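# Park a bike in a freestanding floor rack

## Task

Get the bike parked in the floor rack so that one of its wheels sits in the rack's slot near the slot's closed end, with the kickstand raised fully. When finished, the bike must be motionless and upright (not fallen or leaning), touching nothing but the rack: no wall, furniture or loose item in contact. The rack is loose on the floor, not anchored. The robot must release the bike and back away; the result only counts if the bike stays put without the robot supporting it.

## Robot and tools

ROBOT. A Hello Robot Stretch 3 with a single arm: a two-wheeled differential base (0.33 m long, 0.34 m wide), a lift carriage riding a vertical mast, and a telescoping arm that reaches out sideways to the robot's right. The gripper sits on a three-axis wrist. The base cannot strafe; to move the gripper forward or back you drive the base. On-the-spot turns pivot about the point midway between the drive wheels, 0.05 m behind the front edge. With arm retracted and wrist folded the turning circle has radius 0.28 m; an unfolded, level wrist pokes outside it.

FRAMES. Base frame: origin on the floor between the drive wheels, x forward, y left, z up. hand_pose is reported in it, at the point where closed fingertips meet. Odometry frame is the base frame at scene start; heading is positive to the left, range -3.142 to 3.142.

CAMERAS. head_camera (896x504) and nav_camera (672x504 fisheye) are on the head and aim with head_pan_rad and head_tilt_rad. wrist_camera (644x364) rides on the gripper.

TOOL execute_actions {"actions": [...]}. Actions run in order; an empty list just returns the current state and images. Each action may hold "robot", "steps" (1 to 450 control steps at 30 per second, default 1) and "until" (only alongside steps; ends the action early when all its conditions hold). {"steps": n} alone waits. If any part is invalid or out of range the whole call is rejected and nothing new starts.
"robot" takes one command, a list of up to 8 commands run one after another, or {"stop": true} which brakes everything and clears the queue. A command may contain:
- "base": exactly one of {"translate_m": d} (a relative drive in metres from where the base is when that command begins, forward positive, |d| at most 1) or {"rotate_rad": d} (a relative turn in radians, counter-clockwise/left positive, |d| at most 3.2).
- "joints": absolute targets by name; unnamed joints keep their previous target. lift_m 0 to 1.1 (arm height on mast); arm_m 0 to 0.52 (extension); wrist_yaw_rad -1.345 to 4.42 (0 along the arm, positive toward the front, 3.0 folded over the base); wrist_pitch_rad -1.57 to 0.451 (negative tips fingers down); wrist_roll_rad -2.911 to 2.911; gripper_m -0.089 to 0.179 (larger is wider; actual fingertip gap is a bit smaller, zero below 0.007); head_pan_rad -3.953 to 1.73 (0 ahead, positive left, -1.57 looks along the arm); head_tilt_rad -1.53 to 0.419 (negative looks down).
- "contact_limits": {"arm_m": effort %} from 1 to 100, the effort at which that arm motion halts; lower is gentler.
Inside a list, {"pause_s": s} waits up to 15 s. A queued command begins only after the previous one's motions end "done" (base or gripper "off_target" also allows continuing); otherwise the rest is dropped. Any new command overrides immediately and discards an older queue.
Useful wait: "steps": 450 with "until": {"robot": {"status": "ended"}}, true once nothing reads moving and the queue is not running. Other fields can be compared, e.g. {"lift_m": [">", 0.3]} or {"base_status": ["!=", "moving"]}; "any" instead of "robot" fires when the first motion ends.

Speed: the base is fast (0.30 m/s, 1.9 rad/s) only when stowed (lift_m under 0.30, arm_m under 0.03, wrist_yaw_rad over 2.54); otherwise 0.10 m/s and 0.63 rad/s. Motions keep running while the operator thinks.

Gripper: close to a value below the object's width to hold; open to at least 0.02 above the contact value to release. Readings do not prove a grasp; check the images.

TOOL zoom_image {"camera": one of head_camera, nav_camera, wrist_camera, "region": [x0, y0, x1, y1]} gives a closer look at part of that camera's latest frame, in pixels from the top-left, at most 504x504.

TOOL finished_scene {"scene": n} ends the current scene irreversibly and reports whether the goal was met. Only call it once everything has stopped moving.

RESULT LINES. base_status shows progress, e.g. (translate_m +0.12 of +0.30). joint_goals and joint_status per joint: moving, done, off_target (stopped short, may still press), contact_stop (lift or arm hit something and went slack), time_out, stopped, not_commanded, torque_fault (wrist servo off about 10 s). measured_speeds from encoders. refusals, queue (idle, running, done, dropped, stopped), queue_left. Lines starting refused:, dropped: or replaced: explain what happened. on_its_own flags joints whose target changed by itself, slack or unpowered joints, unusual resting efforts, and base tilt beyond 3 degrees. base_tilt gives forward/right lean in degrees. motor_effort in % per joint, peak in brackets. lidar_m: 12 distances in 30-degree sectors counter-clockwise from straight ahead (4th left, 7th behind, 10th right), in a plane 0.17 m above the floor. wrist_depth_mm and head_depth_mm: 7x7 grids of median depth.

CAUTIONS. Fold or unfold the wrist only with lift_m 0.32 to 0.95, wrist_pitch_rad -0.4, roll near 0; with yaw below -0.4 keep pitch at -0.5 or lower. Pushing an unyielding object with the gripper above about 0.45 m, pushing twice after a contact_stop, or driving while holding something fixed can tip the robot; if it leans, reverse the last move in small steps, free the gripper, and lower lift_m to about 0.2. Avoid drops, slams and hard shoves, and watch that the loose rack is not knocked away.

Each tool is called after "Call:" by a JSON object that holds its "op" and its "data", one argument or row to a line.

## Session

I'll start by looking at the scene.

Call:
{"op": "execute_actions", "data": {
  "actions": []
}}

Scene clock: 0.00 s.
robot.base_odometry: x=+0.000 y=+0.000 heading=+0.000 (m, m, rad; robot's odometry frame)
robot.turned_by_wheels: +0.000 (rad since the last result)
robot.turned_by_imu: +0.000 (rad since the last result)
robot.base_tilt: forward=-0.4 right=+0.4 (deg)
robot.lidar_m: 2.79 1.92 1.80 1.17 0.80 0.75 0.77 1.00 1.96 1.99 2.60 1.35
robot.head_depth_mm: 2053 2994 3892 - 3959 2983 2069 / 2040 3308 - - - 2970 2056 / 2063 3280 - - - 3030 2035 / 2074 3302 3828 3881 3929 2975 2045 / 2041 3047 3134 3179 3255 2955 2025 / 2050 2651 2730 2729 2721 2673 2033 / 2067 2323 2342 2367 2366 2367 2031
robot.base_status: not_commanded
robot.joint_positions: lift_m=+0.510 arm_m=+0.000 wrist_yaw_rad=+3.041 wrist_pitch_rad=-0.400 wrist_roll_rad=+0.014 gripper_m=+0.037 head_pan_rad=-0.009 head_tilt_rad=+0.003
robot.joint_goals: lift_m=+0.510 arm_m=+0.000 wrist_yaw_rad=+3.041 wrist_pitch_rad=-0.400 wrist_roll_rad=+0.014 gripper_m=+0.037 head_pan_rad=-0.009 head_tilt_rad=+0.003
robot.joint_status: lift_m=not_commanded arm_m=not_commanded wrist_yaw_rad=not_commanded wrist_pitch_rad=not_commanded wrist_roll_rad=not_commanded gripper_m=not_commanded head_pan_rad=not_commanded head_tilt_rad=not_commanded
robot.measured_speeds: translate_m=+0.000 rotate_rad=+0.000 lift_m=+0.000 arm_m=+0.000 wrist_yaw_rad=+0.000 wrist_pitch_rad=+0.000 wrist_roll_rad=+0.000 head_pan_rad=+0.000 head_tilt_rad=+0.000
robot: refusals=0 queue=idle queue_left=0
robot.motor_effort: left_wheel=-1 right_wheel=+1 lift_m=+37 arm_m=+0 wrist_yaw_rad=+1 wrist_pitch_rad=+8 wrist_roll_rad=+0 gripper_m=+1 head_pan_rad=-1 head_tilt_rad=+2 (%)
robot.hand_pose: x=+0.0016 y=+0.0801 z=+0.5265 quat_wxyz=(+0.176, +0.704, +0.104, +0.680) (m; robot's base frame)
robot.wrist_depth_mm: 661 764 - - - - - / 684 830 - - - - - / 701 882 - - - - - / 724 915 - - - - - / 745 880 - 976 941 985 994 / 729 739 748 781 781 804 842 / 632 637 641 682 669 691 698
pictures: head_camera (sideways: a quarter turn clockwise sets it upright), nav_camera (sideways: a quarter turn counterclockwise sets it upright), wrist_camera
Images, in order (width x height): head_camera 896x504, nav_camera 672x504, wrist_camera 644x364.

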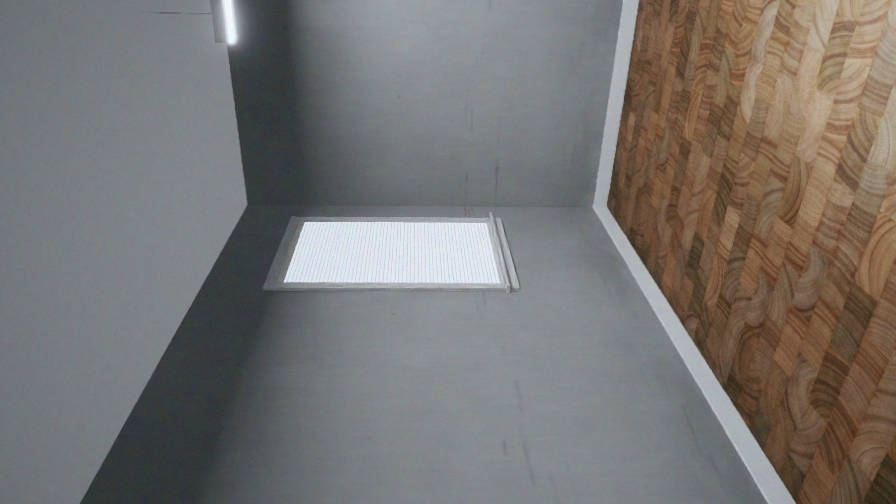

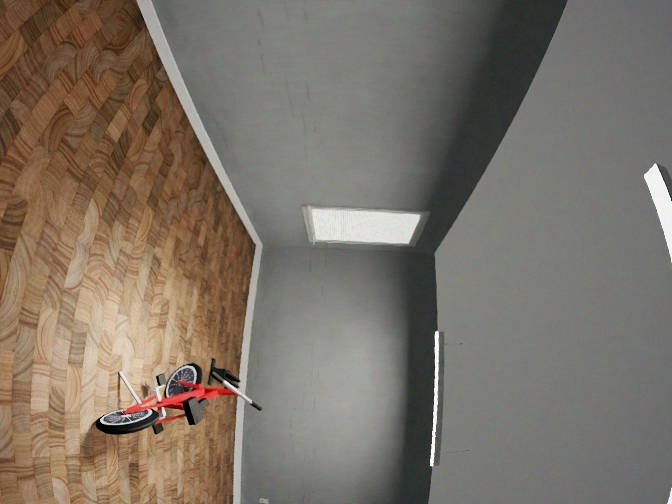

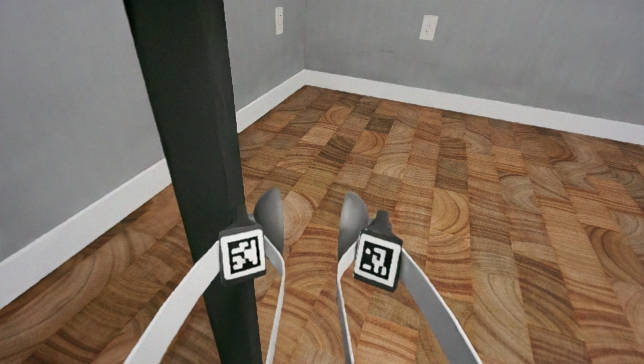

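Call:
{"op": "execute_actions", "data": {
  "actions": [
    {"robot": {"joints": {"head_pan_rad": -0.55, "head_tilt_rad": -0.5}}, "steps": 90, "until": {"robot": {"status": "ended"}}}
  ]
}}

Scene clock: 0.97 s.
robot.base_odometry: x=+0.000 y=+0.000 heading=+0.000 (m, m, rad; robot's odometry frame)
robot.turned_by_wheels: +0.000 (rad since the last result)
robot.turned_by_imu: +0.000 (rad since the last result)
robot.base_tilt: forward=-0.4 right=+0.4 (deg)
robot.lidar_m: 2.79 1.92 1.80 1.18 0.80 0.75 0.77 0.99 1.95 1.98 2.59 1.35
robot.head_depth_mm: 3535 3960 3801 2523 1883 1511 1259 / 3547 3863 3785 2528 1826 1508 1251 / 3499 3874 3789 2048 1839 1526 1262 / 3532 3934 3437 2317 1897 1508 1260 / 3503 3823 3819 2557 1902 1519 1274 / 3437 3816 3834 2573 1928 1534 1271 / 3428 3786 3931 2589 1921 1526 1270
robot.base_status: not_commanded
robot.joint_positions: lift_m=+0.510 arm_m=+0.000 wrist_yaw_rad=+3.041 wrist_pitch_rad=-0.400 wrist_roll_rad=+0.014 gripper_m=+0.037 head_pan_rad=-0.543 head_tilt_rad=-0.493
robot.joint_goals: lift_m=+0.510 arm_m=+0.000 wrist_yaw_rad=+3.041 wrist_pitch_rad=-0.400 wrist_roll_rad=+0.014 gripper_m=+0.037 head_pan_rad=-0.550 head_tilt_rad=-0.500
robot.joint_status: lift_m=not_commanded arm_m=not_commanded wrist_yaw_rad=not_commanded wrist_pitch_rad=not_commanded wrist_roll_rad=not_commanded gripper_m=not_commanded head_pan_rad=done head_tilt_rad=done
robot.measured_speeds: translate_m=+0.000 rotate_rad=+0.000 lift_m=+0.000 arm_m=+0.000 wrist_yaw_rad=+0.000 wrist_pitch_rad=+0.000 wrist_roll_rad=+0.000 head_pan_rad=+0.000 head_tilt_rad=+0.000
robot: refusals=0 queue=done queue_left=0
robot.motor_effort: left_wheel=-1(1) right_wheel=+0(1) lift_m=+36(37) arm_m=+0(0) wrist_yaw_rad=+0(0) wrist_pitch_rad=+8(7) wrist_roll_rad=+0(0) gripper_m=+1(1) head_pan_rad=-3(28) head_tilt_rad=-4(31) (%)
robot.hand_pose: x=+0.0016 y=+0.0801 z=+0.5265 quat_wxyz=(+0.176, +0.704, +0.104, +0.680) (m; robot's base frame)
robot.wrist_depth_mm: 658 774 - - - - - / 680 822 - - - - - / 703 856 - - - - - / 736 961 - - - - - / 750 880 - 932 971 973 - / 720 749 786 768 764 804 815 / 621 648 631 673 681 695 711
pictures: head_camera (sideways: a quarter turn clockwise sets it upright), nav_camera (sideways: a quarter turn counterclockwise sets it upright), wrist_camera
Images, in order (width x height): head_camera 896x504, nav_camera 672x504, wrist_camera 644x364.

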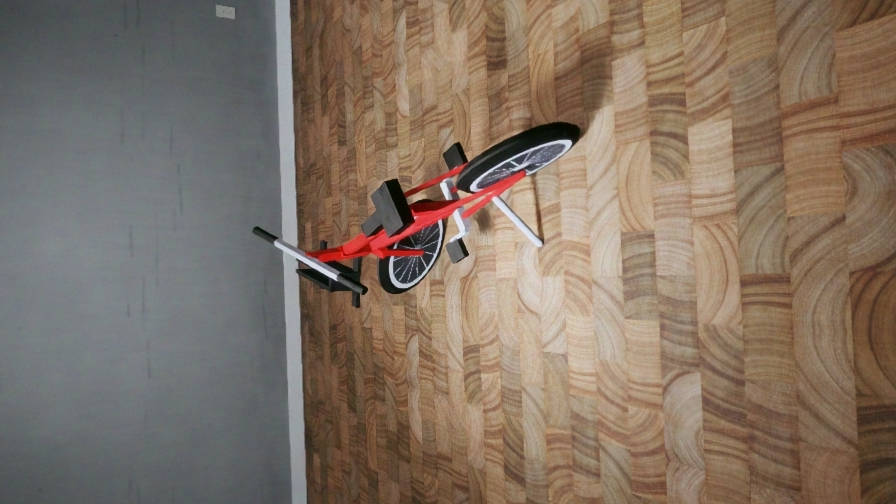

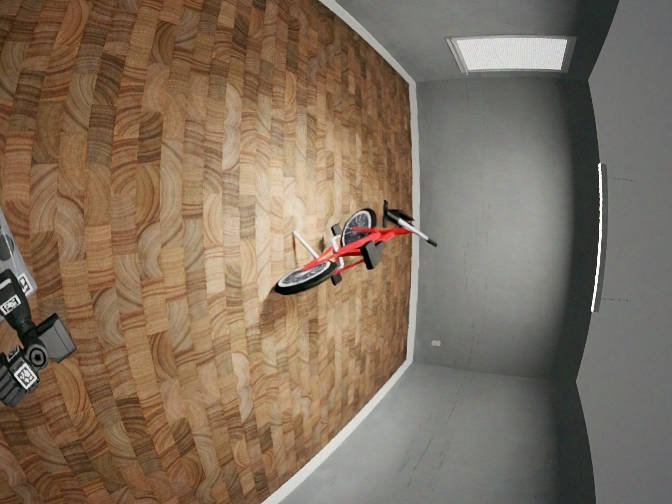

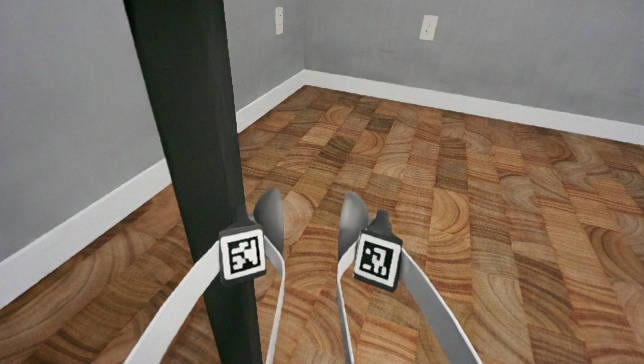

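Call:
{"op": "zoom_image", "data": {
  "camera": "head_camera",
  "region": [230, 100, 630, 330]
}}

Region (230, 100, 630, 330) of head_camera's 896x504 image, scaled by 1.260, with more detail than that image has; it fills the top 290 rows of this view, and the rest is white.

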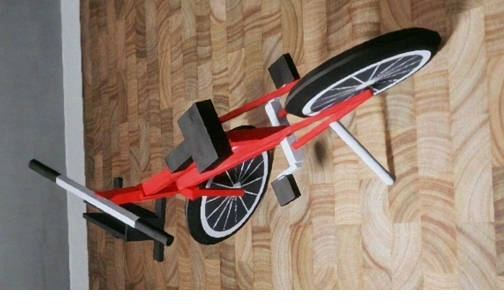

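Call:
{"op": "execute_actions", "data": {
  "actions": [
    {"robot": {"joints": {"lift_m": 0.27}}, "steps": 150, "until": {"robot": {"lift_m": ["<", 0.295]}}},
    {"robot": [{"base": {"translate_m": 1.0}, "joints": {"head_pan_rad": -1.3, "head_tilt_rad": -0.7}}, {"base": {"translate_m": 0.45}}, {"base": {"rotate_rad": -0.44}}], "steps": 450, "until": {"robot": {"status": "ended"}}}
  ]
}}

Scene clock: 14.73 s.
robot.base_odometry: x=+1.450 y=+0.000 heading=-0.440 (m, m, rad; robot's odometry frame)
robot.turned_by_wheels: -0.440 (rad since the last result)
robot.turned_by_imu: -0.425 (rad since the last result)
robot.base_tilt: forward=-0.3 right=+0.4 (deg)
robot.lidar_m: 2.72 1.64 1.21 1.18 1.22 1.70 2.06 2.14 2.66 0.90 0.86 1.06
robot.head_depth_mm: 2185 2470 2413 1897 1559 1326 1146 / 2256 2548 2444 1909 1484 1334 1152 / 2348 2633 2443 1907 1462 1331 1155 / 2431 2752 2474 1749 1467 1343 1156 / 2503 2927 2498 1832 1509 1345 1165 / 2593 2996 2521 1939 1560 1349 1161 / 2699 3088 2524 1287 1516 1350 1172
robot.base_status: done (rotate_rad -0.4398 of -0.4400)
robot.joint_positions: lift_m=+0.270 arm_m=+0.000 wrist_yaw_rad=+3.041 wrist_pitch_rad=-0.401 wrist_roll_rad=+0.014 gripper_m=+0.037 head_pan_rad=-1.293 head_tilt_rad=-0.692
robot.joint_goals: lift_m=+0.270 arm_m=+0.000 wrist_yaw_rad=+3.041 wrist_pitch_rad=-0.401 wrist_roll_rad=+0.014 gripper_m=+0.037 head_pan_rad=-1.300 head_tilt_rad=-0.700
robot.joint_status: lift_m=done arm_m=not_commanded wrist_yaw_rad=not_commanded wrist_pitch_rad=not_commanded wrist_roll_rad=not_commanded gripper_m=not_commanded head_pan_rad=done head_tilt_rad=done
robot.measured_speeds: translate_m=+0.000 rotate_rad=+0.000 lift_m=+0.000 arm_m=+0.000 wrist_yaw_rad=+0.000 wrist_pitch_rad=+0.000 wrist_roll_rad=+0.000 head_pan_rad=+0.000 head_tilt_rad=+0.000
robot: refusals=0 queue=done queue_left=0
robot.motor_effort: left_wheel=+2(6) right_wheel=-3(6) lift_m=+33(39) arm_m=+0(0) wrist_yaw_rad=+0(0) wrist_pitch_rad=+8(8) wrist_roll_rad=+0(0) gripper_m=+1(1) head_pan_rad=-2(32) head_tilt_rad=-3(20) (%)
robot.hand_pose: x=+0.0016 y=+0.0800 z=+0.2867 quat_wxyz=(+0.177, +0.704, +0.105, +0.680) (m; robot's base frame)
robot.wrist_depth_mm: - - - - - - - / - - - - - - - / 859 873 902 903 999 - - / 656 681 718 717 760 758 785 / 534 548 - 571 582 620 635 / 464 - - - 475 506 525 / - - - - 421 435 440
pictures: head_camera (sideways: a quarter turn clockwise sets it upright), nav_camera (sideways: a quarter turn counterclockwise sets it upright), wrist_camera
Images, in order (width x height): head_camera 896x504, nav_camera 672x504, wrist_camera 644x364.

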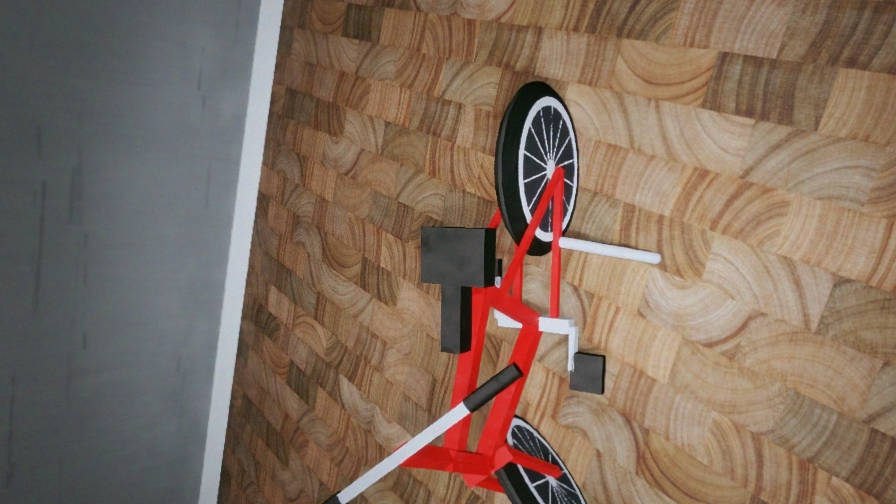

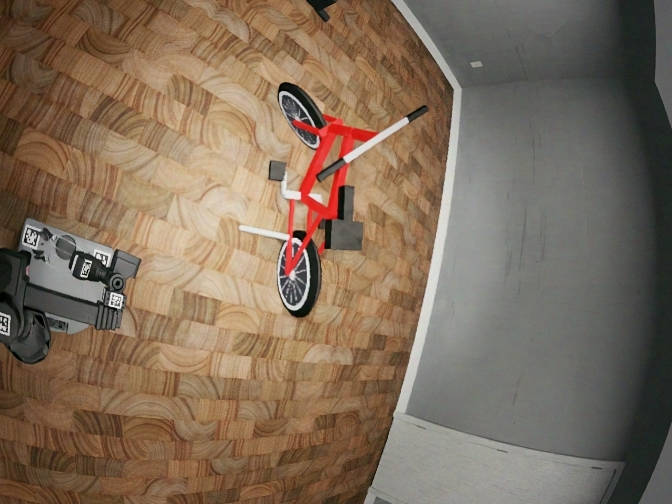

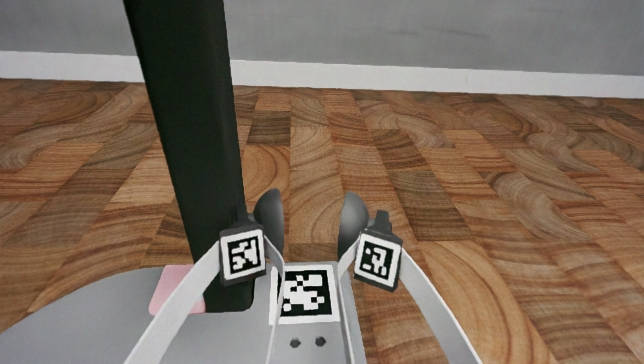

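Call:
{"op": "execute_actions", "data": {
  "actions": [
    {"robot": {"joints": {"head_pan_rad": -0.6, "head_tilt_rad": -0.6}}, "steps": 90, "until": {"robot": {"status": "ended"}}}
  ]
}}

Scene clock: 15.77 s.
robot.base_odometry: x=+1.450 y=+0.000 heading=-0.440 (m, m, rad; robot's odometry frame)
robot.turned_by_wheels: +0.000 (rad since the last result)
robot.turned_by_imu: +0.000 (rad since the last result)
robot.base_tilt: forward=-0.5 right=+0.5 (deg)
robot.lidar_m: 2.72 1.64 1.22 1.18 1.23 1.70 2.06 2.14 2.67 0.90 0.86 1.06
robot.head_depth_mm: 2945 3257 2881 2115 1293 1358 1186 / 3098 3421 2850 2052 1600 1360 1188 / 2911 3285 2895 2128 1557 1393 1188 / 2720 3059 2899 2118 1658 1403 1194 / 2584 2862 2910 2137 1707 1404 1204 / 2450 2719 2880 2155 1706 1408 1213 / 2348 2512 2751 2162 1719 1423 1197
robot.base_status: done (rotate_rad -0.4398 of -0.4400)
robot.joint_positions: lift_m=+0.270 arm_m=+0.000 wrist_yaw_rad=+3.041 wrist_pitch_rad=-0.401 wrist_roll_rad=+0.014 gripper_m=+0.037 head_pan_rad=-0.607 head_tilt_rad=-0.606
robot.joint_goals: lift_m=+0.270 arm_m=+0.000 wrist_yaw_rad=+3.041 wrist_pitch_rad=-0.401 wrist_roll_rad=+0.014 gripper_m=+0.037 head_pan_rad=-0.600 head_tilt_rad=-0.600
robot.joint_status: lift_m=done arm_m=not_commanded wrist_yaw_rad=not_commanded wrist_pitch_rad=not_commanded wrist_roll_rad=not_commanded gripper_m=not_commanded head_pan_rad=done head_tilt_rad=done
robot.measured_speeds: translate_m=+0.000 rotate_rad=+0.000 lift_m=+0.000 arm_m=+0.000 wrist_yaw_rad=+0.000 wrist_pitch_rad=+0.000 wrist_roll_rad=+0.000 head_pan_rad=+0.000 head_tilt_rad=+0.000
robot: refusals=0 queue=done queue_left=0
robot.motor_effort: left_wheel=+2(2) right_wheel=-4(3) lift_m=+33(33) arm_m=+0(0) wrist_yaw_rad=+0(0) wrist_pitch_rad=+8(8) wrist_roll_rad=+0(0) gripper_m=+1(2) head_pan_rad=+4(31) head_tilt_rad=+4(14) (%)
robot.hand_pose: x=+0.0016 y=+0.0800 z=+0.2867 quat_wxyz=(+0.177, +0.704, +0.105, +0.680) (m; robot's base frame)
robot.wrist_depth_mm: - - - - - - - / - - - - - - - / 839 851 910 958 984 - - / 664 671 746 714 745 786 781 / 535 552 - 577 598 606 622 / 471 - - - 476 500 523 / - - - - 424 437 441
pictures: head_camera (sideways: a quarter turn clockwise sets it upright), nav_camera (sideways: a quarter turn counterclockwise sets it upright), wrist_camera
Images, in order (width x height): head_camera 896x504, nav_camera 672x504, wrist_camera 644x364.

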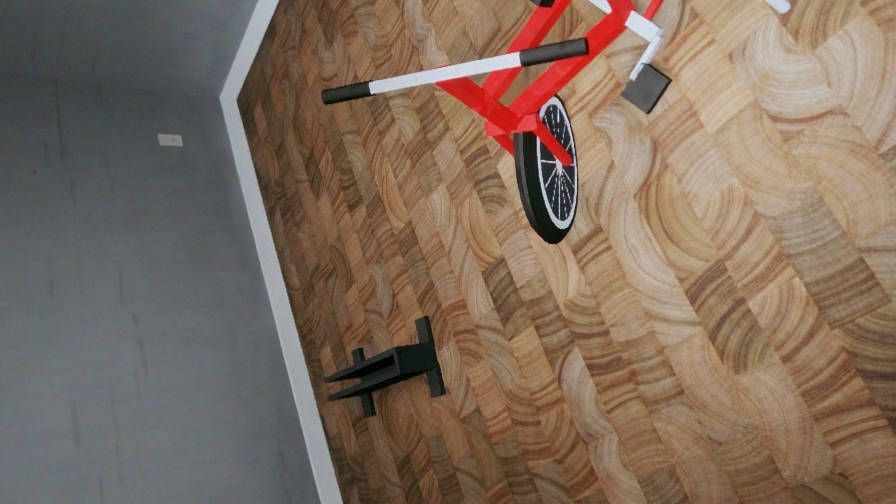

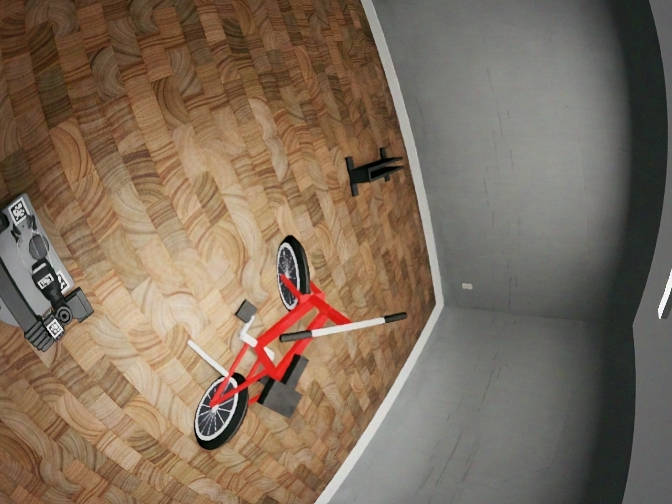

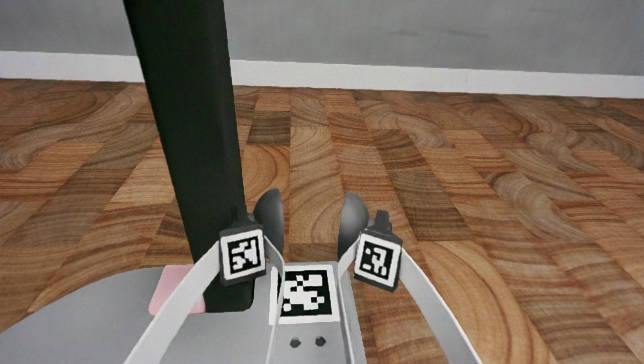

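Call:
{"op": "zoom_image", "data": {
  "camera": "head_camera",
  "region": [300, 290, 480, 440]
}}

Region (300, 290, 480, 440) of head_camera's 896x504 image, scaled by 2.800, with more detail than that image has.

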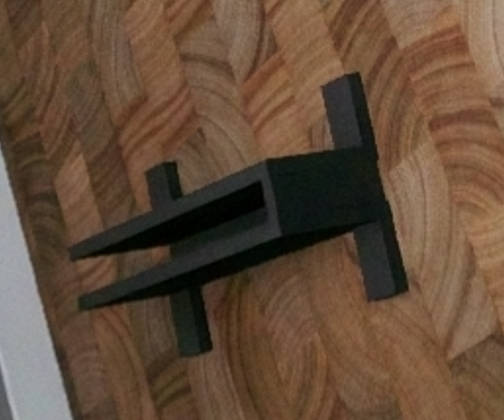

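Call:
{"op": "execute_actions", "data": {
  "actions": [
    {"robot": [{"base": {"rotate_rad": -0.144}}, {"base": {"translate_m": 1.0}, "joints": {"head_pan_rad": -1.5, "head_tilt_rad": -1.0}}, {"base": {"translate_m": 0.95}}, {"base": {"rotate_rad": 0.144}, "joints": {"lift_m": 0.5}}], "steps": 450, "until": {"robot": {"status": "ended"}}}
  ]
}}

Scene clock: 32.20 s.
robot.base_odometry: x=+3.077 y=-1.075 heading=-0.440 (m, m, rad; robot's odometry frame)
robot.turned_by_wheels: +0.000 (rad since the last result)
robot.turned_by_imu: +0.014 (rad since the last result)
robot.base_tilt: forward=-0.4 right=+0.4 (deg)
robot.lidar_m: 0.79 0.83 1.16 1.41 1.47 2.07 4.00 1.03 2.44 2.36 1.09 0.81
robot.head_depth_mm: 2165 1930 1669 1471 1323 1213 1086 / 2179 1946 1674 1478 1326 - - / 2207 1947 1680 1490 1284 - - / 2243 1966 1686 1495 1275 1190 1106 / 2275 1971 1715 1503 1284 1219 1110 / 1983 1958 1717 1515 1355 1214 1111 / 1545 1615 1643 1511 1365 1224 1119
robot.base_status: done (rotate_rad +0.1438 of +0.1440)
robot.joint_positions: lift_m=+0.500 arm_m=+0.000 wrist_yaw_rad=+3.041 wrist_pitch_rad=-0.401 wrist_roll_rad=+0.014 gripper_m=+0.037 head_pan_rad=-1.494 head_tilt_rad=-0.988
robot.joint_goals: lift_m=+0.500 arm_m=+0.000 wrist_yaw_rad=+3.041 wrist_pitch_rad=-0.401 wrist_roll_rad=+0.014 gripper_m=+0.037 head_pan_rad=-1.500 head_tilt_rad=-1.000
robot.joint_status: lift_m=done arm_m=not_commanded wrist_yaw_rad=not_commanded wrist_pitch_rad=not_commanded wrist_roll_rad=not_commanded gripper_m=not_commanded head_pan_rad=done head_tilt_rad=done
robot.measured_speeds: translate_m=+0.000 rotate_rad=+0.000 lift_m=+0.000 arm_m=+0.000 wrist_yaw_rad=+0.000 wrist_pitch_rad=+0.000 wrist_roll_rad=+0.000 head_pan_rad=+0.000 head_tilt_rad=+0.000
robot: refusals=0 queue=done queue_left=0
robot.motor_effort: left_wheel=-3(8) right_wheel=+5(8) lift_m=+41(45) arm_m=+0(0) wrist_yaw_rad=+0(0) wrist_pitch_rad=+8(8) wrist_roll_rad=+0(0) gripper_m=+0(1) head_pan_rad=-2(36) head_tilt_rad=-6(30) (%)
robot.hand_pose: x=+0.0016 y=+0.0800 z=+0.5163 quat_wxyz=(+0.177, +0.704, +0.105, +0.680) (m; robot's base frame)
robot.wrist_depth_mm: - - - - - - 859 / - - - - - - 852 / - - - - - - 852 / - - - - - - 854 / 843 866 - 924 950 968 828 / 717 741 735 769 766 798 793 / 618 633 646 661 655 680 697
pictures: head_camera (sideways: a quarter turn clockwise sets it upright), nav_camera (sideways: a quarter turn counterclockwise sets it upright), wrist_camera
Images, in order (width x height): head_camera 896x504, nav_camera 672x504, wrist_camera 644x364.

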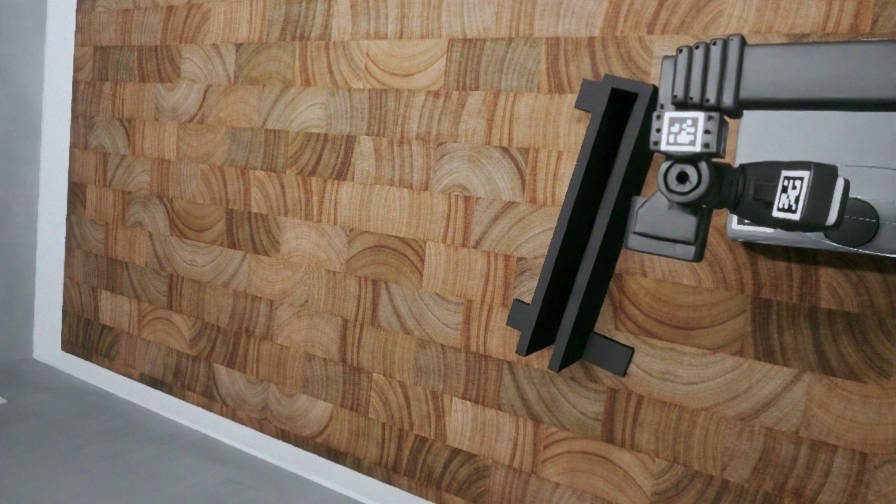

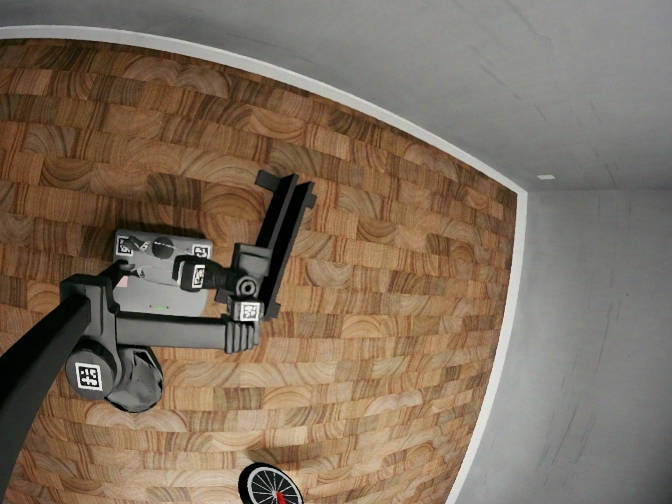

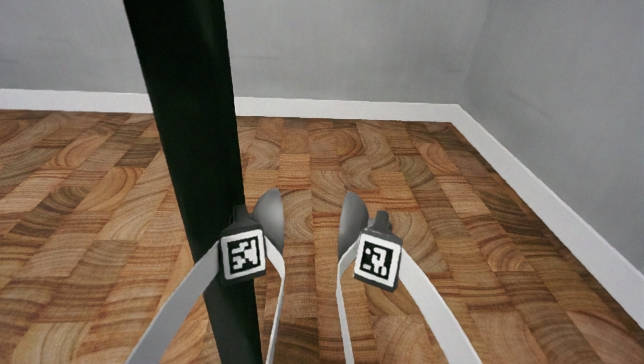

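Call:
{"op": "execute_actions", "data": {
  "actions": [
    {"robot": [{"joints": {"wrist_yaw_rad": 0.0, "gripper_m": 0.16}}, {"joints": {"wrist_pitch_rad": -1.57, "wrist_roll_rad": 1.4, "arm_m": 0.12}}], "steps": 300, "until": {"robot": {"status": "ended"}}}
  ]
}}

Scene clock: 39.13 s.
robot.base_odometry: x=+3.077 y=-1.075 heading=-0.440 (m, m, rad; robot's odometry frame)
robot.turned_by_wheels: +0.000 (rad since the last result)
robot.turned_by_imu: -0.001 (rad since the last result)
robot.base_tilt: forward=-0.4 right=+0.4 (deg)
robot.lidar_m: 0.79 0.83 1.16 1.41 1.47 2.08 4.00 1.04 2.44 2.37 1.09 0.81
robot.head_depth_mm: 2154 1921 1679 1463 1310 1205 1092 / 2167 1937 1680 1476 - 1185 - / 2199 1942 1686 1482 1370 1222 - / 2230 1968 1705 1492 1282 1206 1111 / 2261 1970 1716 1502 1280 1214 1104 / 1982 1940 1713 1508 1341 1216 1110 / 1551 1611 1650 1529 1360 1228 1114
robot.base_status: done (rotate_rad +0.1438 of +0.1440)
robot.joint_positions: lift_m=+0.500 arm_m=+0.120 wrist_yaw_rad=+0.002 wrist_pitch_rad=-1.561 wrist_roll_rad=+1.392 gripper_m=+0.160 head_pan_rad=-1.494 head_tilt_rad=-0.988
robot.joint_goals: lift_m=+0.500 arm_m=+0.120 wrist_yaw_rad=+0.000 wrist_pitch_rad=-1.570 wrist_roll_rad=+1.400 gripper_m=+0.160 head_pan_rad=-1.500 head_tilt_rad=-1.000
robot.joint_status: lift_m=done arm_m=done wrist_yaw_rad=done wrist_pitch_rad=done wrist_roll_rad=done gripper_m=done head_pan_rad=done head_tilt_rad=done
robot.measured_speeds: translate_m=+0.000 rotate_rad=+0.000 lift_m=+0.000 arm_m=+0.000 wrist_yaw_rad=+0.000 wrist_pitch_rad=+0.000 wrist_roll_rad=+0.000 head_pan_rad=+0.000 head_tilt_rad=+0.000
robot: refusals=0 queue=done queue_left=0
robot.motor_effort: left_wheel=-3(3) right_wheel=+5(4) lift_m=+41(41) arm_m=+2(1) wrist_yaw_rad=-1(3) wrist_pitch_rad=-4(9) wrist_roll_rad=+4(5) gripper_m=+1(80) head_pan_rad=-2(3) head_tilt_rad=-5(6) (%)
robot.hand_pose: x=-0.0216 y=-0.2429 z=+0.3821 quat_wxyz=(+0.064, +0.063, -0.707, -0.701) (m; robot's base frame)
robot.wrist_depth_mm: 502 503 378 508 515 - 513 / 524 521 409 530 - - - / 533 518 467 540 - - - / 556 517 549 574 - - - / 579 414 587 593 596 - 600 / 596 476 592 607 619 - 632 / 617 630 641 634 637 645 650
pictures: head_camera (sideways: a quarter turn clockwise sets it upright), nav_camera (sideways: a quarter turn counterclockwise sets it upright), wrist_camera
Images, in order (width x height): head_camera 896x504, nav_camera 672x504, wrist_camera 644x364.

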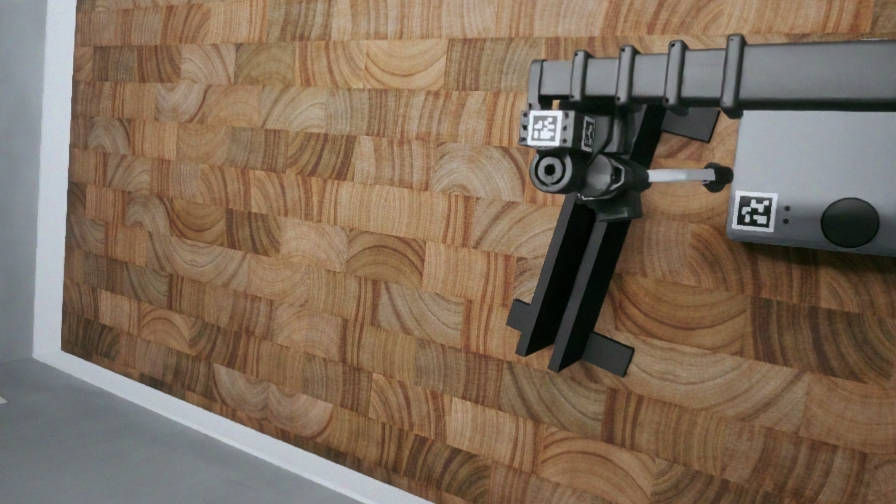

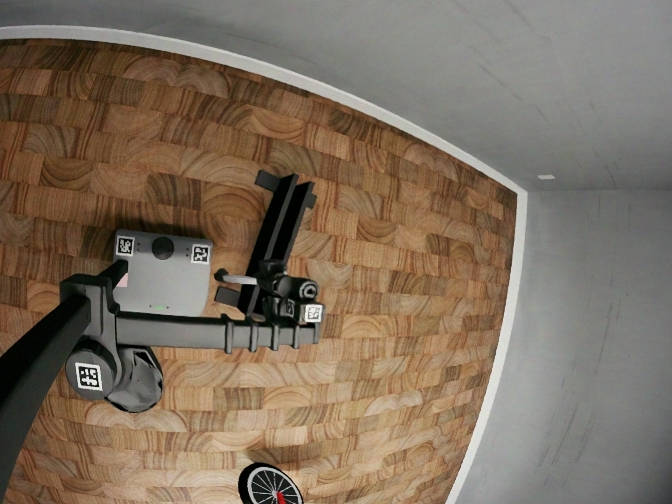

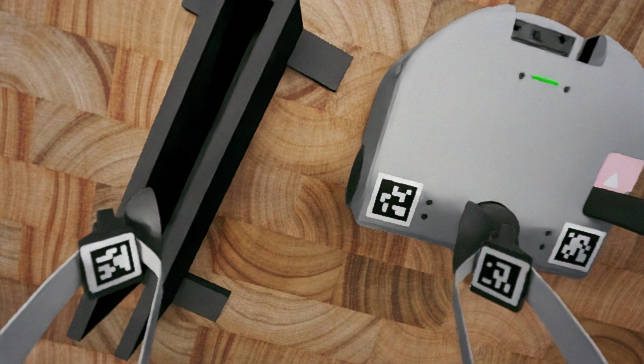

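Call:
{"op": "execute_actions", "data": {
  "actions": [
    {"robot": {"base": {"translate_m": 0.07}, "joints": {"wrist_roll_rad": 1.77, "arm_m": 0.29, "lift_m": 0.42}}, "steps": 300, "until": {"robot": {"status": "ended"}}}
  ]
}}

Scene clock: 41.80 s.
robot.base_odometry: x=+3.140 y=-1.105 heading=-0.440 (m, m, rad; robot's odometry frame)
robot.turned_by_wheels: +0.000 (rad since the last result)
robot.turned_by_imu: +0.000 (rad since the last result)
robot.base_tilt: forward=-0.4 right=+0.5 (deg)
robot.lidar_m: 0.72 0.75 1.06 1.40 1.47 2.07 4.07 1.10 2.43 2.37 0.99 0.74
robot.head_depth_mm: 2174 1918 1661 1474 1314 1186 1094 / 2164 1938 1681 1528 1187 1219 - / 2195 1935 1691 1544 1223 1224 - / 2248 1962 1679 1492 1274 1208 1110 / 2256 1984 1715 1505 1302 1208 1109 / 1805 1856 1717 1523 1349 1223 1107 / 1397 1471 1545 1483 1367 1229 1113
robot.base_status: done (translate_m +0.0700 of +0.0700)
robot.joint_positions: lift_m=+0.420 arm_m=+0.290 wrist_yaw_rad=+0.001 wrist_pitch_rad=-1.562 wrist_roll_rad=+1.763 gripper_m=+0.160 head_pan_rad=-1.494 head_tilt_rad=-0.988
robot.joint_goals: lift_m=+0.420 arm_m=+0.290 wrist_yaw_rad=+0.000 wrist_pitch_rad=-1.570 wrist_roll_rad=+1.770 gripper_m=+0.160 head_pan_rad=-1.500 head_tilt_rad=-1.000
robot.joint_status: lift_m=done arm_m=done wrist_yaw_rad=done wrist_pitch_rad=done wrist_roll_rad=done gripper_m=done head_pan_rad=done head_tilt_rad=done
robot.measured_speeds: translate_m=+0.000 rotate_rad=+0.000 lift_m=+0.000 arm_m=+0.000 wrist_yaw_rad=+0.000 wrist_pitch_rad=+0.000 wrist_roll_rad=+0.000 head_pan_rad=+0.000 head_tilt_rad=+0.000
robot: refusals=0 queue=done queue_left=0
robot.motor_effort: left_wheel=-3(3) right_wheel=+4(8) lift_m=+33(42) arm_m=+2(3) wrist_yaw_rad=+0(1) wrist_pitch_rad=-4(5) wrist_roll_rad=+4(5) gripper_m=+1(1) head_pan_rad=-2(2) head_tilt_rad=-6(6) (%)
robot.hand_pose: x=-0.0215 y=-0.4126 z=+0.3024 quat_wxyz=(-0.067, -0.067, -0.707, -0.701) (m; robot's base frame)
robot.wrist_depth_mm: 424 430 434 386 434 434 - / 443 440 442 337 457 450 - / 459 460 461 339 468 - - / 476 474 481 454 485 497 - / 488 499 492 484 513 502 508 / 508 519 516 508 524 538 537 / 525 540 543 532 549 553 556
pictures: head_camera (sideways: a quarter turn clockwise sets it upright), nav_camera (sideways: a quarter turn counterclockwise sets it upright), wrist_camera
Images, in order (width x height): head_camera 896x504, nav_camera 672x504, wrist_camera 644x364.

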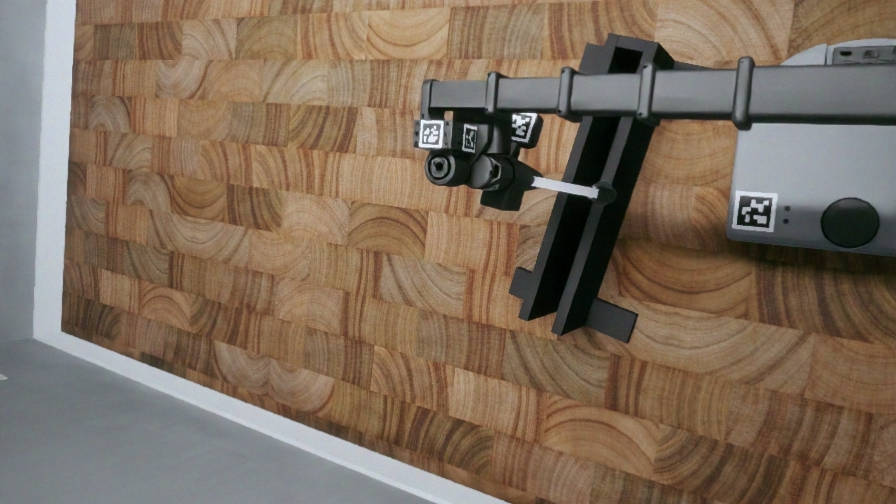

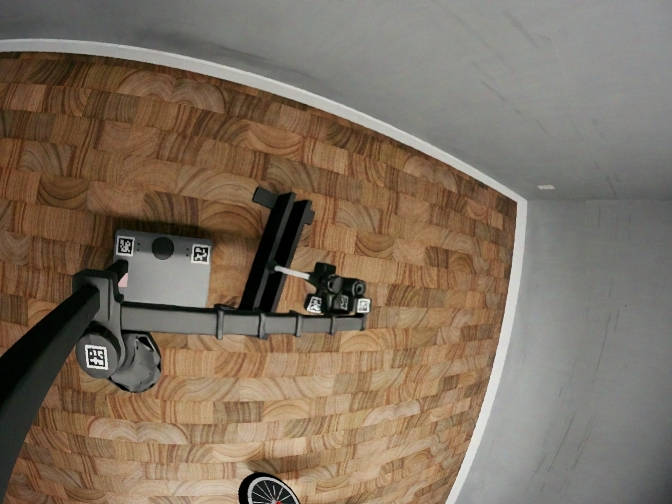

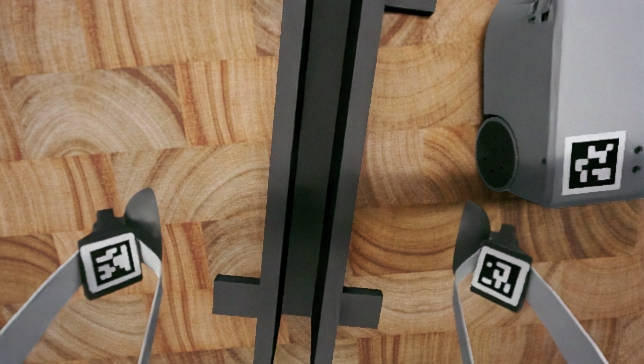

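Call:
{"op": "execute_actions", "data": {
  "actions": [
    {"robot": {"joints": {"wrist_roll_rad": 1.815, "lift_m": 0.21}}, "steps": 300, "until": {"robot": {"status": "ended"}}}
  ]
}}

Scene clock: 44.83 s.
robot.base_odometry: x=+3.140 y=-1.105 heading=-0.440 (m, m, rad; robot's odometry frame)
robot.turned_by_wheels: +0.000 (rad since the last result)
robot.turned_by_imu: +0.000 (rad since the last result)
robot.base_tilt: forward=-0.4 right=+0.4 (deg)
robot.lidar_m: 0.72 0.75 1.06 1.40 1.47 2.08 4.06 1.10 2.44 2.37 0.99 0.74
robot.head_depth_mm: 2149 1926 1665 1482 1325 1180 1099 / 2182 1928 1681 1478 1324 1184 - / 2188 1947 1696 1501 1200 1221 - / 2252 1953 1704 1501 1284 1212 1106 / 2207 1988 1697 1499 1309 1215 1105 / 1793 1868 1712 1514 1355 1221 1108 / 1389 1471 1537 1490 1362 1228 1120
robot.base_status: done (translate_m +0.0700 of +0.0700)
robot.joint_positions: lift_m=+0.210 arm_m=+0.290 wrist_yaw_rad=+0.001 wrist_pitch_rad=-1.562 wrist_roll_rad=+1.807 gripper_m=+0.160 head_pan_rad=-1.494 head_tilt_rad=-0.988
robot.joint_goals: lift_m=+0.210 arm_m=+0.290 wrist_yaw_rad=+0.000 wrist_pitch_rad=-1.570 wrist_roll_rad=+1.815 gripper_m=+0.160 head_pan_rad=-1.500 head_tilt_rad=-1.000
robot.joint_status: lift_m=done arm_m=done wrist_yaw_rad=done wrist_pitch_rad=done wrist_roll_rad=done gripper_m=done head_pan_rad=done head_tilt_rad=done
robot.measured_speeds: translate_m=+0.000 rotate_rad=+0.000 lift_m=+0.000 arm_m=+0.000 wrist_yaw_rad=+0.000 wrist_pitch_rad=+0.000 wrist_roll_rad=+0.000 head_pan_rad=+0.000 head_tilt_rad=+0.000
robot: refusals=0 queue=done queue_left=0
robot.motor_effort: left_wheel=-3(3) right_wheel=+4(4) lift_m=+32(30) arm_m=+2(2) wrist_yaw_rad=-1(1) wrist_pitch_rad=-4(4) wrist_roll_rad=+5(5) gripper_m=+1(1) head_pan_rad=-2(3) head_tilt_rad=-5(6) (%)
robot.hand_pose: x=-0.0215 y=-0.4126 z=+0.0924 quat_wxyz=(-0.083, -0.083, -0.705, -0.699) (m; robot's base frame)
robot.wrist_depth_mm: 230 229 86 230 95 235 238 / 238 239 89 238 91 246 249 / 246 248 93 246 94 253 256 / 256 259 96 252 98 264 269 / 265 182 100 266 101 273 277 / 273 279 104 275 105 286 287 / 289 290 109 286 110 299 303
pictures: head_camera (sideways: a quarter turn clockwise sets it upright), nav_camera (sideways: a quarter turn counterclockwise sets it upright), wrist_camera
Images, in order (width x height): head_camera 896x504, nav_camera 672x504, wrist_camera 644x364.

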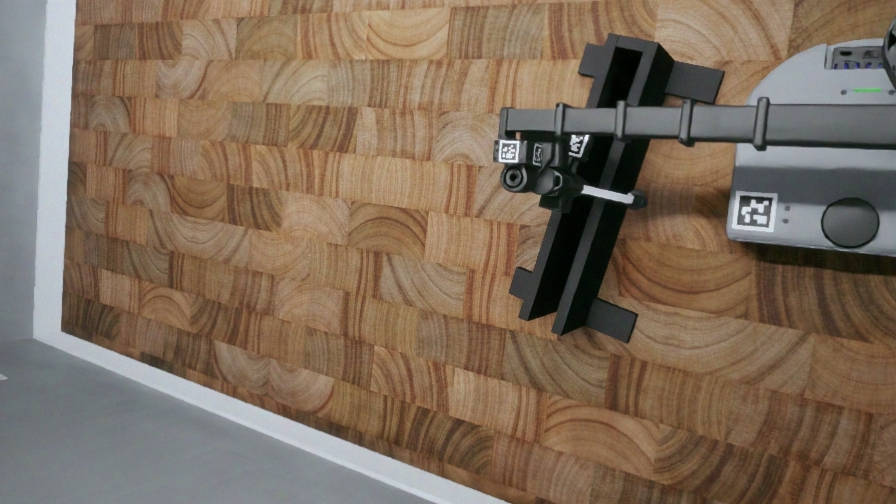

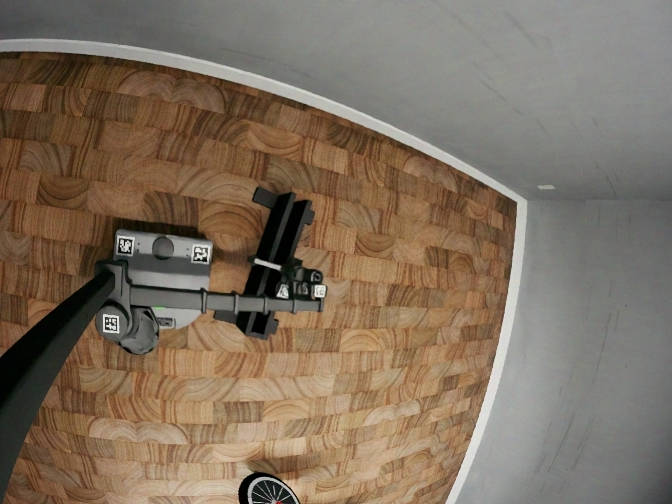

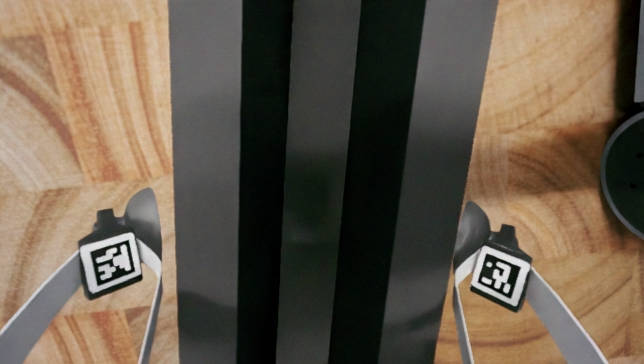

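Call:
{"op": "execute_actions", "data": {
  "actions": [
    {"robot": {"joints": {"gripper_m": 0.04}}, "steps": 90, "until": {"robot": {"status": "ended"}}},
    {"robot": {"joints": {"lift_m": 0.25}}, "steps": 90, "until": {"robot": {"status": "ended"}}}
  ]
}}

Scene clock: 47.57 s.
robot.base_odometry: x=+3.140 y=-1.105 heading=-0.440 (m, m, rad; robot's odometry frame)
robot.turned_by_wheels: +0.000 (rad since the last result)
robot.turned_by_imu: +0.000 (rad since the last result)
robot.base_tilt: forward=-0.4 right=+0.4 (deg)
robot.lidar_m: 0.72 0.75 1.06 1.40 1.47 2.06 4.07 1.10 0.38 0.36 0.41 0.74
robot.head_depth_mm: 2166 1914 1659 1478 1316 1191 1101 / 2187 1929 1678 1489 1260 1180 - / 2200 1947 1693 1489 1219 1221 - / 2245 1970 1695 1488 1274 1210 1108 / 2225 1968 1709 1504 1286 1213 1101 / 1796 1874 1700 1512 1340 1217 1112 / 1401 1467 1545 1489 1349 1223 1114
robot.base_status: done (translate_m +0.0700 of +0.0700)
robot.joint_positions: lift_m=+0.249 arm_m=+0.290 wrist_yaw_rad=-0.001 wrist_pitch_rad=-1.557 wrist_roll_rad=+1.813 gripper_m=+0.043 head_pan_rad=-1.494 head_tilt_rad=-0.990
robot.joint_goals: lift_m=+0.250 arm_m=+0.290 wrist_yaw_rad=+0.000 wrist_pitch_rad=-1.570 wrist_roll_rad=+1.815 gripper_m=+0.043 head_pan_rad=-1.500 head_tilt_rad=-1.000
robot.joint_status: lift_m=done arm_m=done wrist_yaw_rad=done wrist_pitch_rad=done wrist_roll_rad=done gripper_m=done head_pan_rad=done head_tilt_rad=done
robot.measured_speeds: translate_m=+0.000 rotate_rad=+0.000 lift_m=+0.000 arm_m=+0.000 wrist_yaw_rad=+0.000 wrist_pitch_rad=+0.000 wrist_roll_rad=+0.000 head_pan_rad=+0.000 head_tilt_rad=+0.000
robot: refusals=0 queue=done queue_left=0
robot.motor_effort: left_wheel=-1(3) right_wheel=+3(5) lift_m=+50(57) arm_m=+1(2) wrist_yaw_rad=+1(1) wrist_pitch_rad=-6(7) wrist_roll_rad=+1(5) gripper_m=-3(100) head_pan_rad=-2(3) head_tilt_rad=-6(6) (%)
robot.hand_pose: x=-0.0215 y=-0.4140 z=+0.1316 quat_wxyz=(-0.086, -0.085, -0.707, -0.697) (m; robot's base frame)
robot.wrist_depth_mm: 267 269 116 261 118 270 272 / 279 279 120 267 123 286 286 / 286 290 125 273 126 293 294 / 297 302 131 286 131 303 - / 310 310 134 291 134 316 321 / 320 325 149 304 141 331 330 / 334 336 156 318 336 346 347
pictures: head_camera (sideways: a quarter turn clockwise sets it upright), nav_camera (sideways: a quarter turn counterclockwise sets it upright), wrist_camera
Images, in order (width x height): head_camera 896x504, nav_camera 672x504, wrist_camera 644x364.

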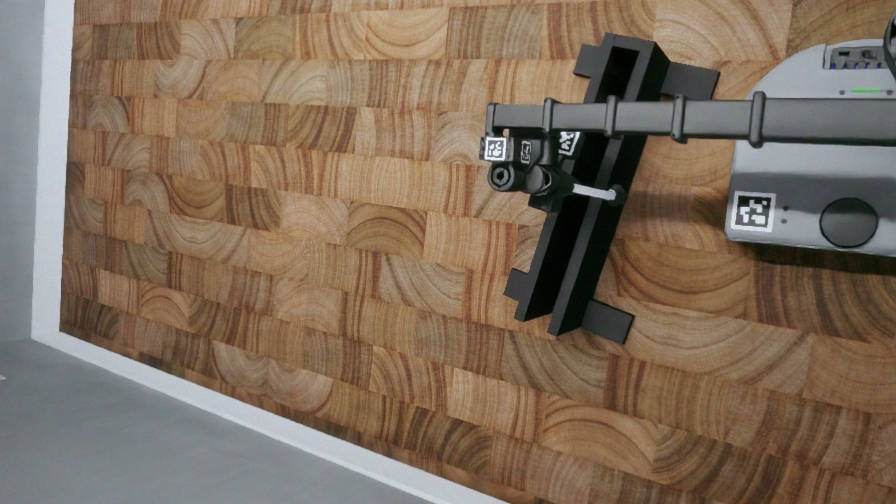

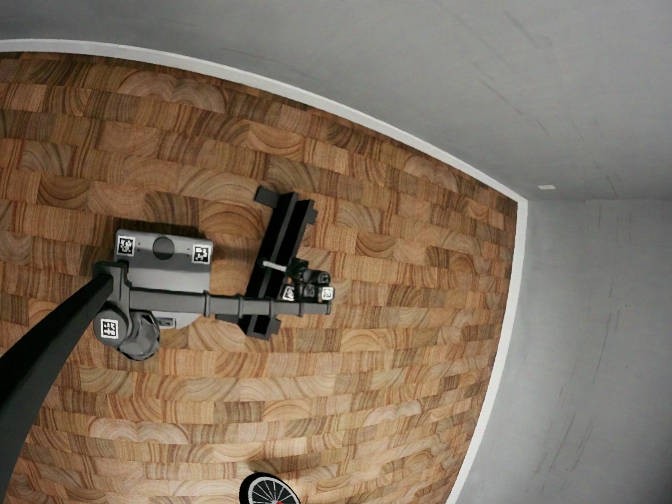

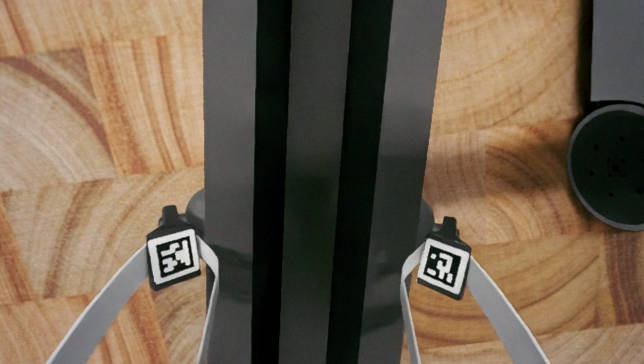

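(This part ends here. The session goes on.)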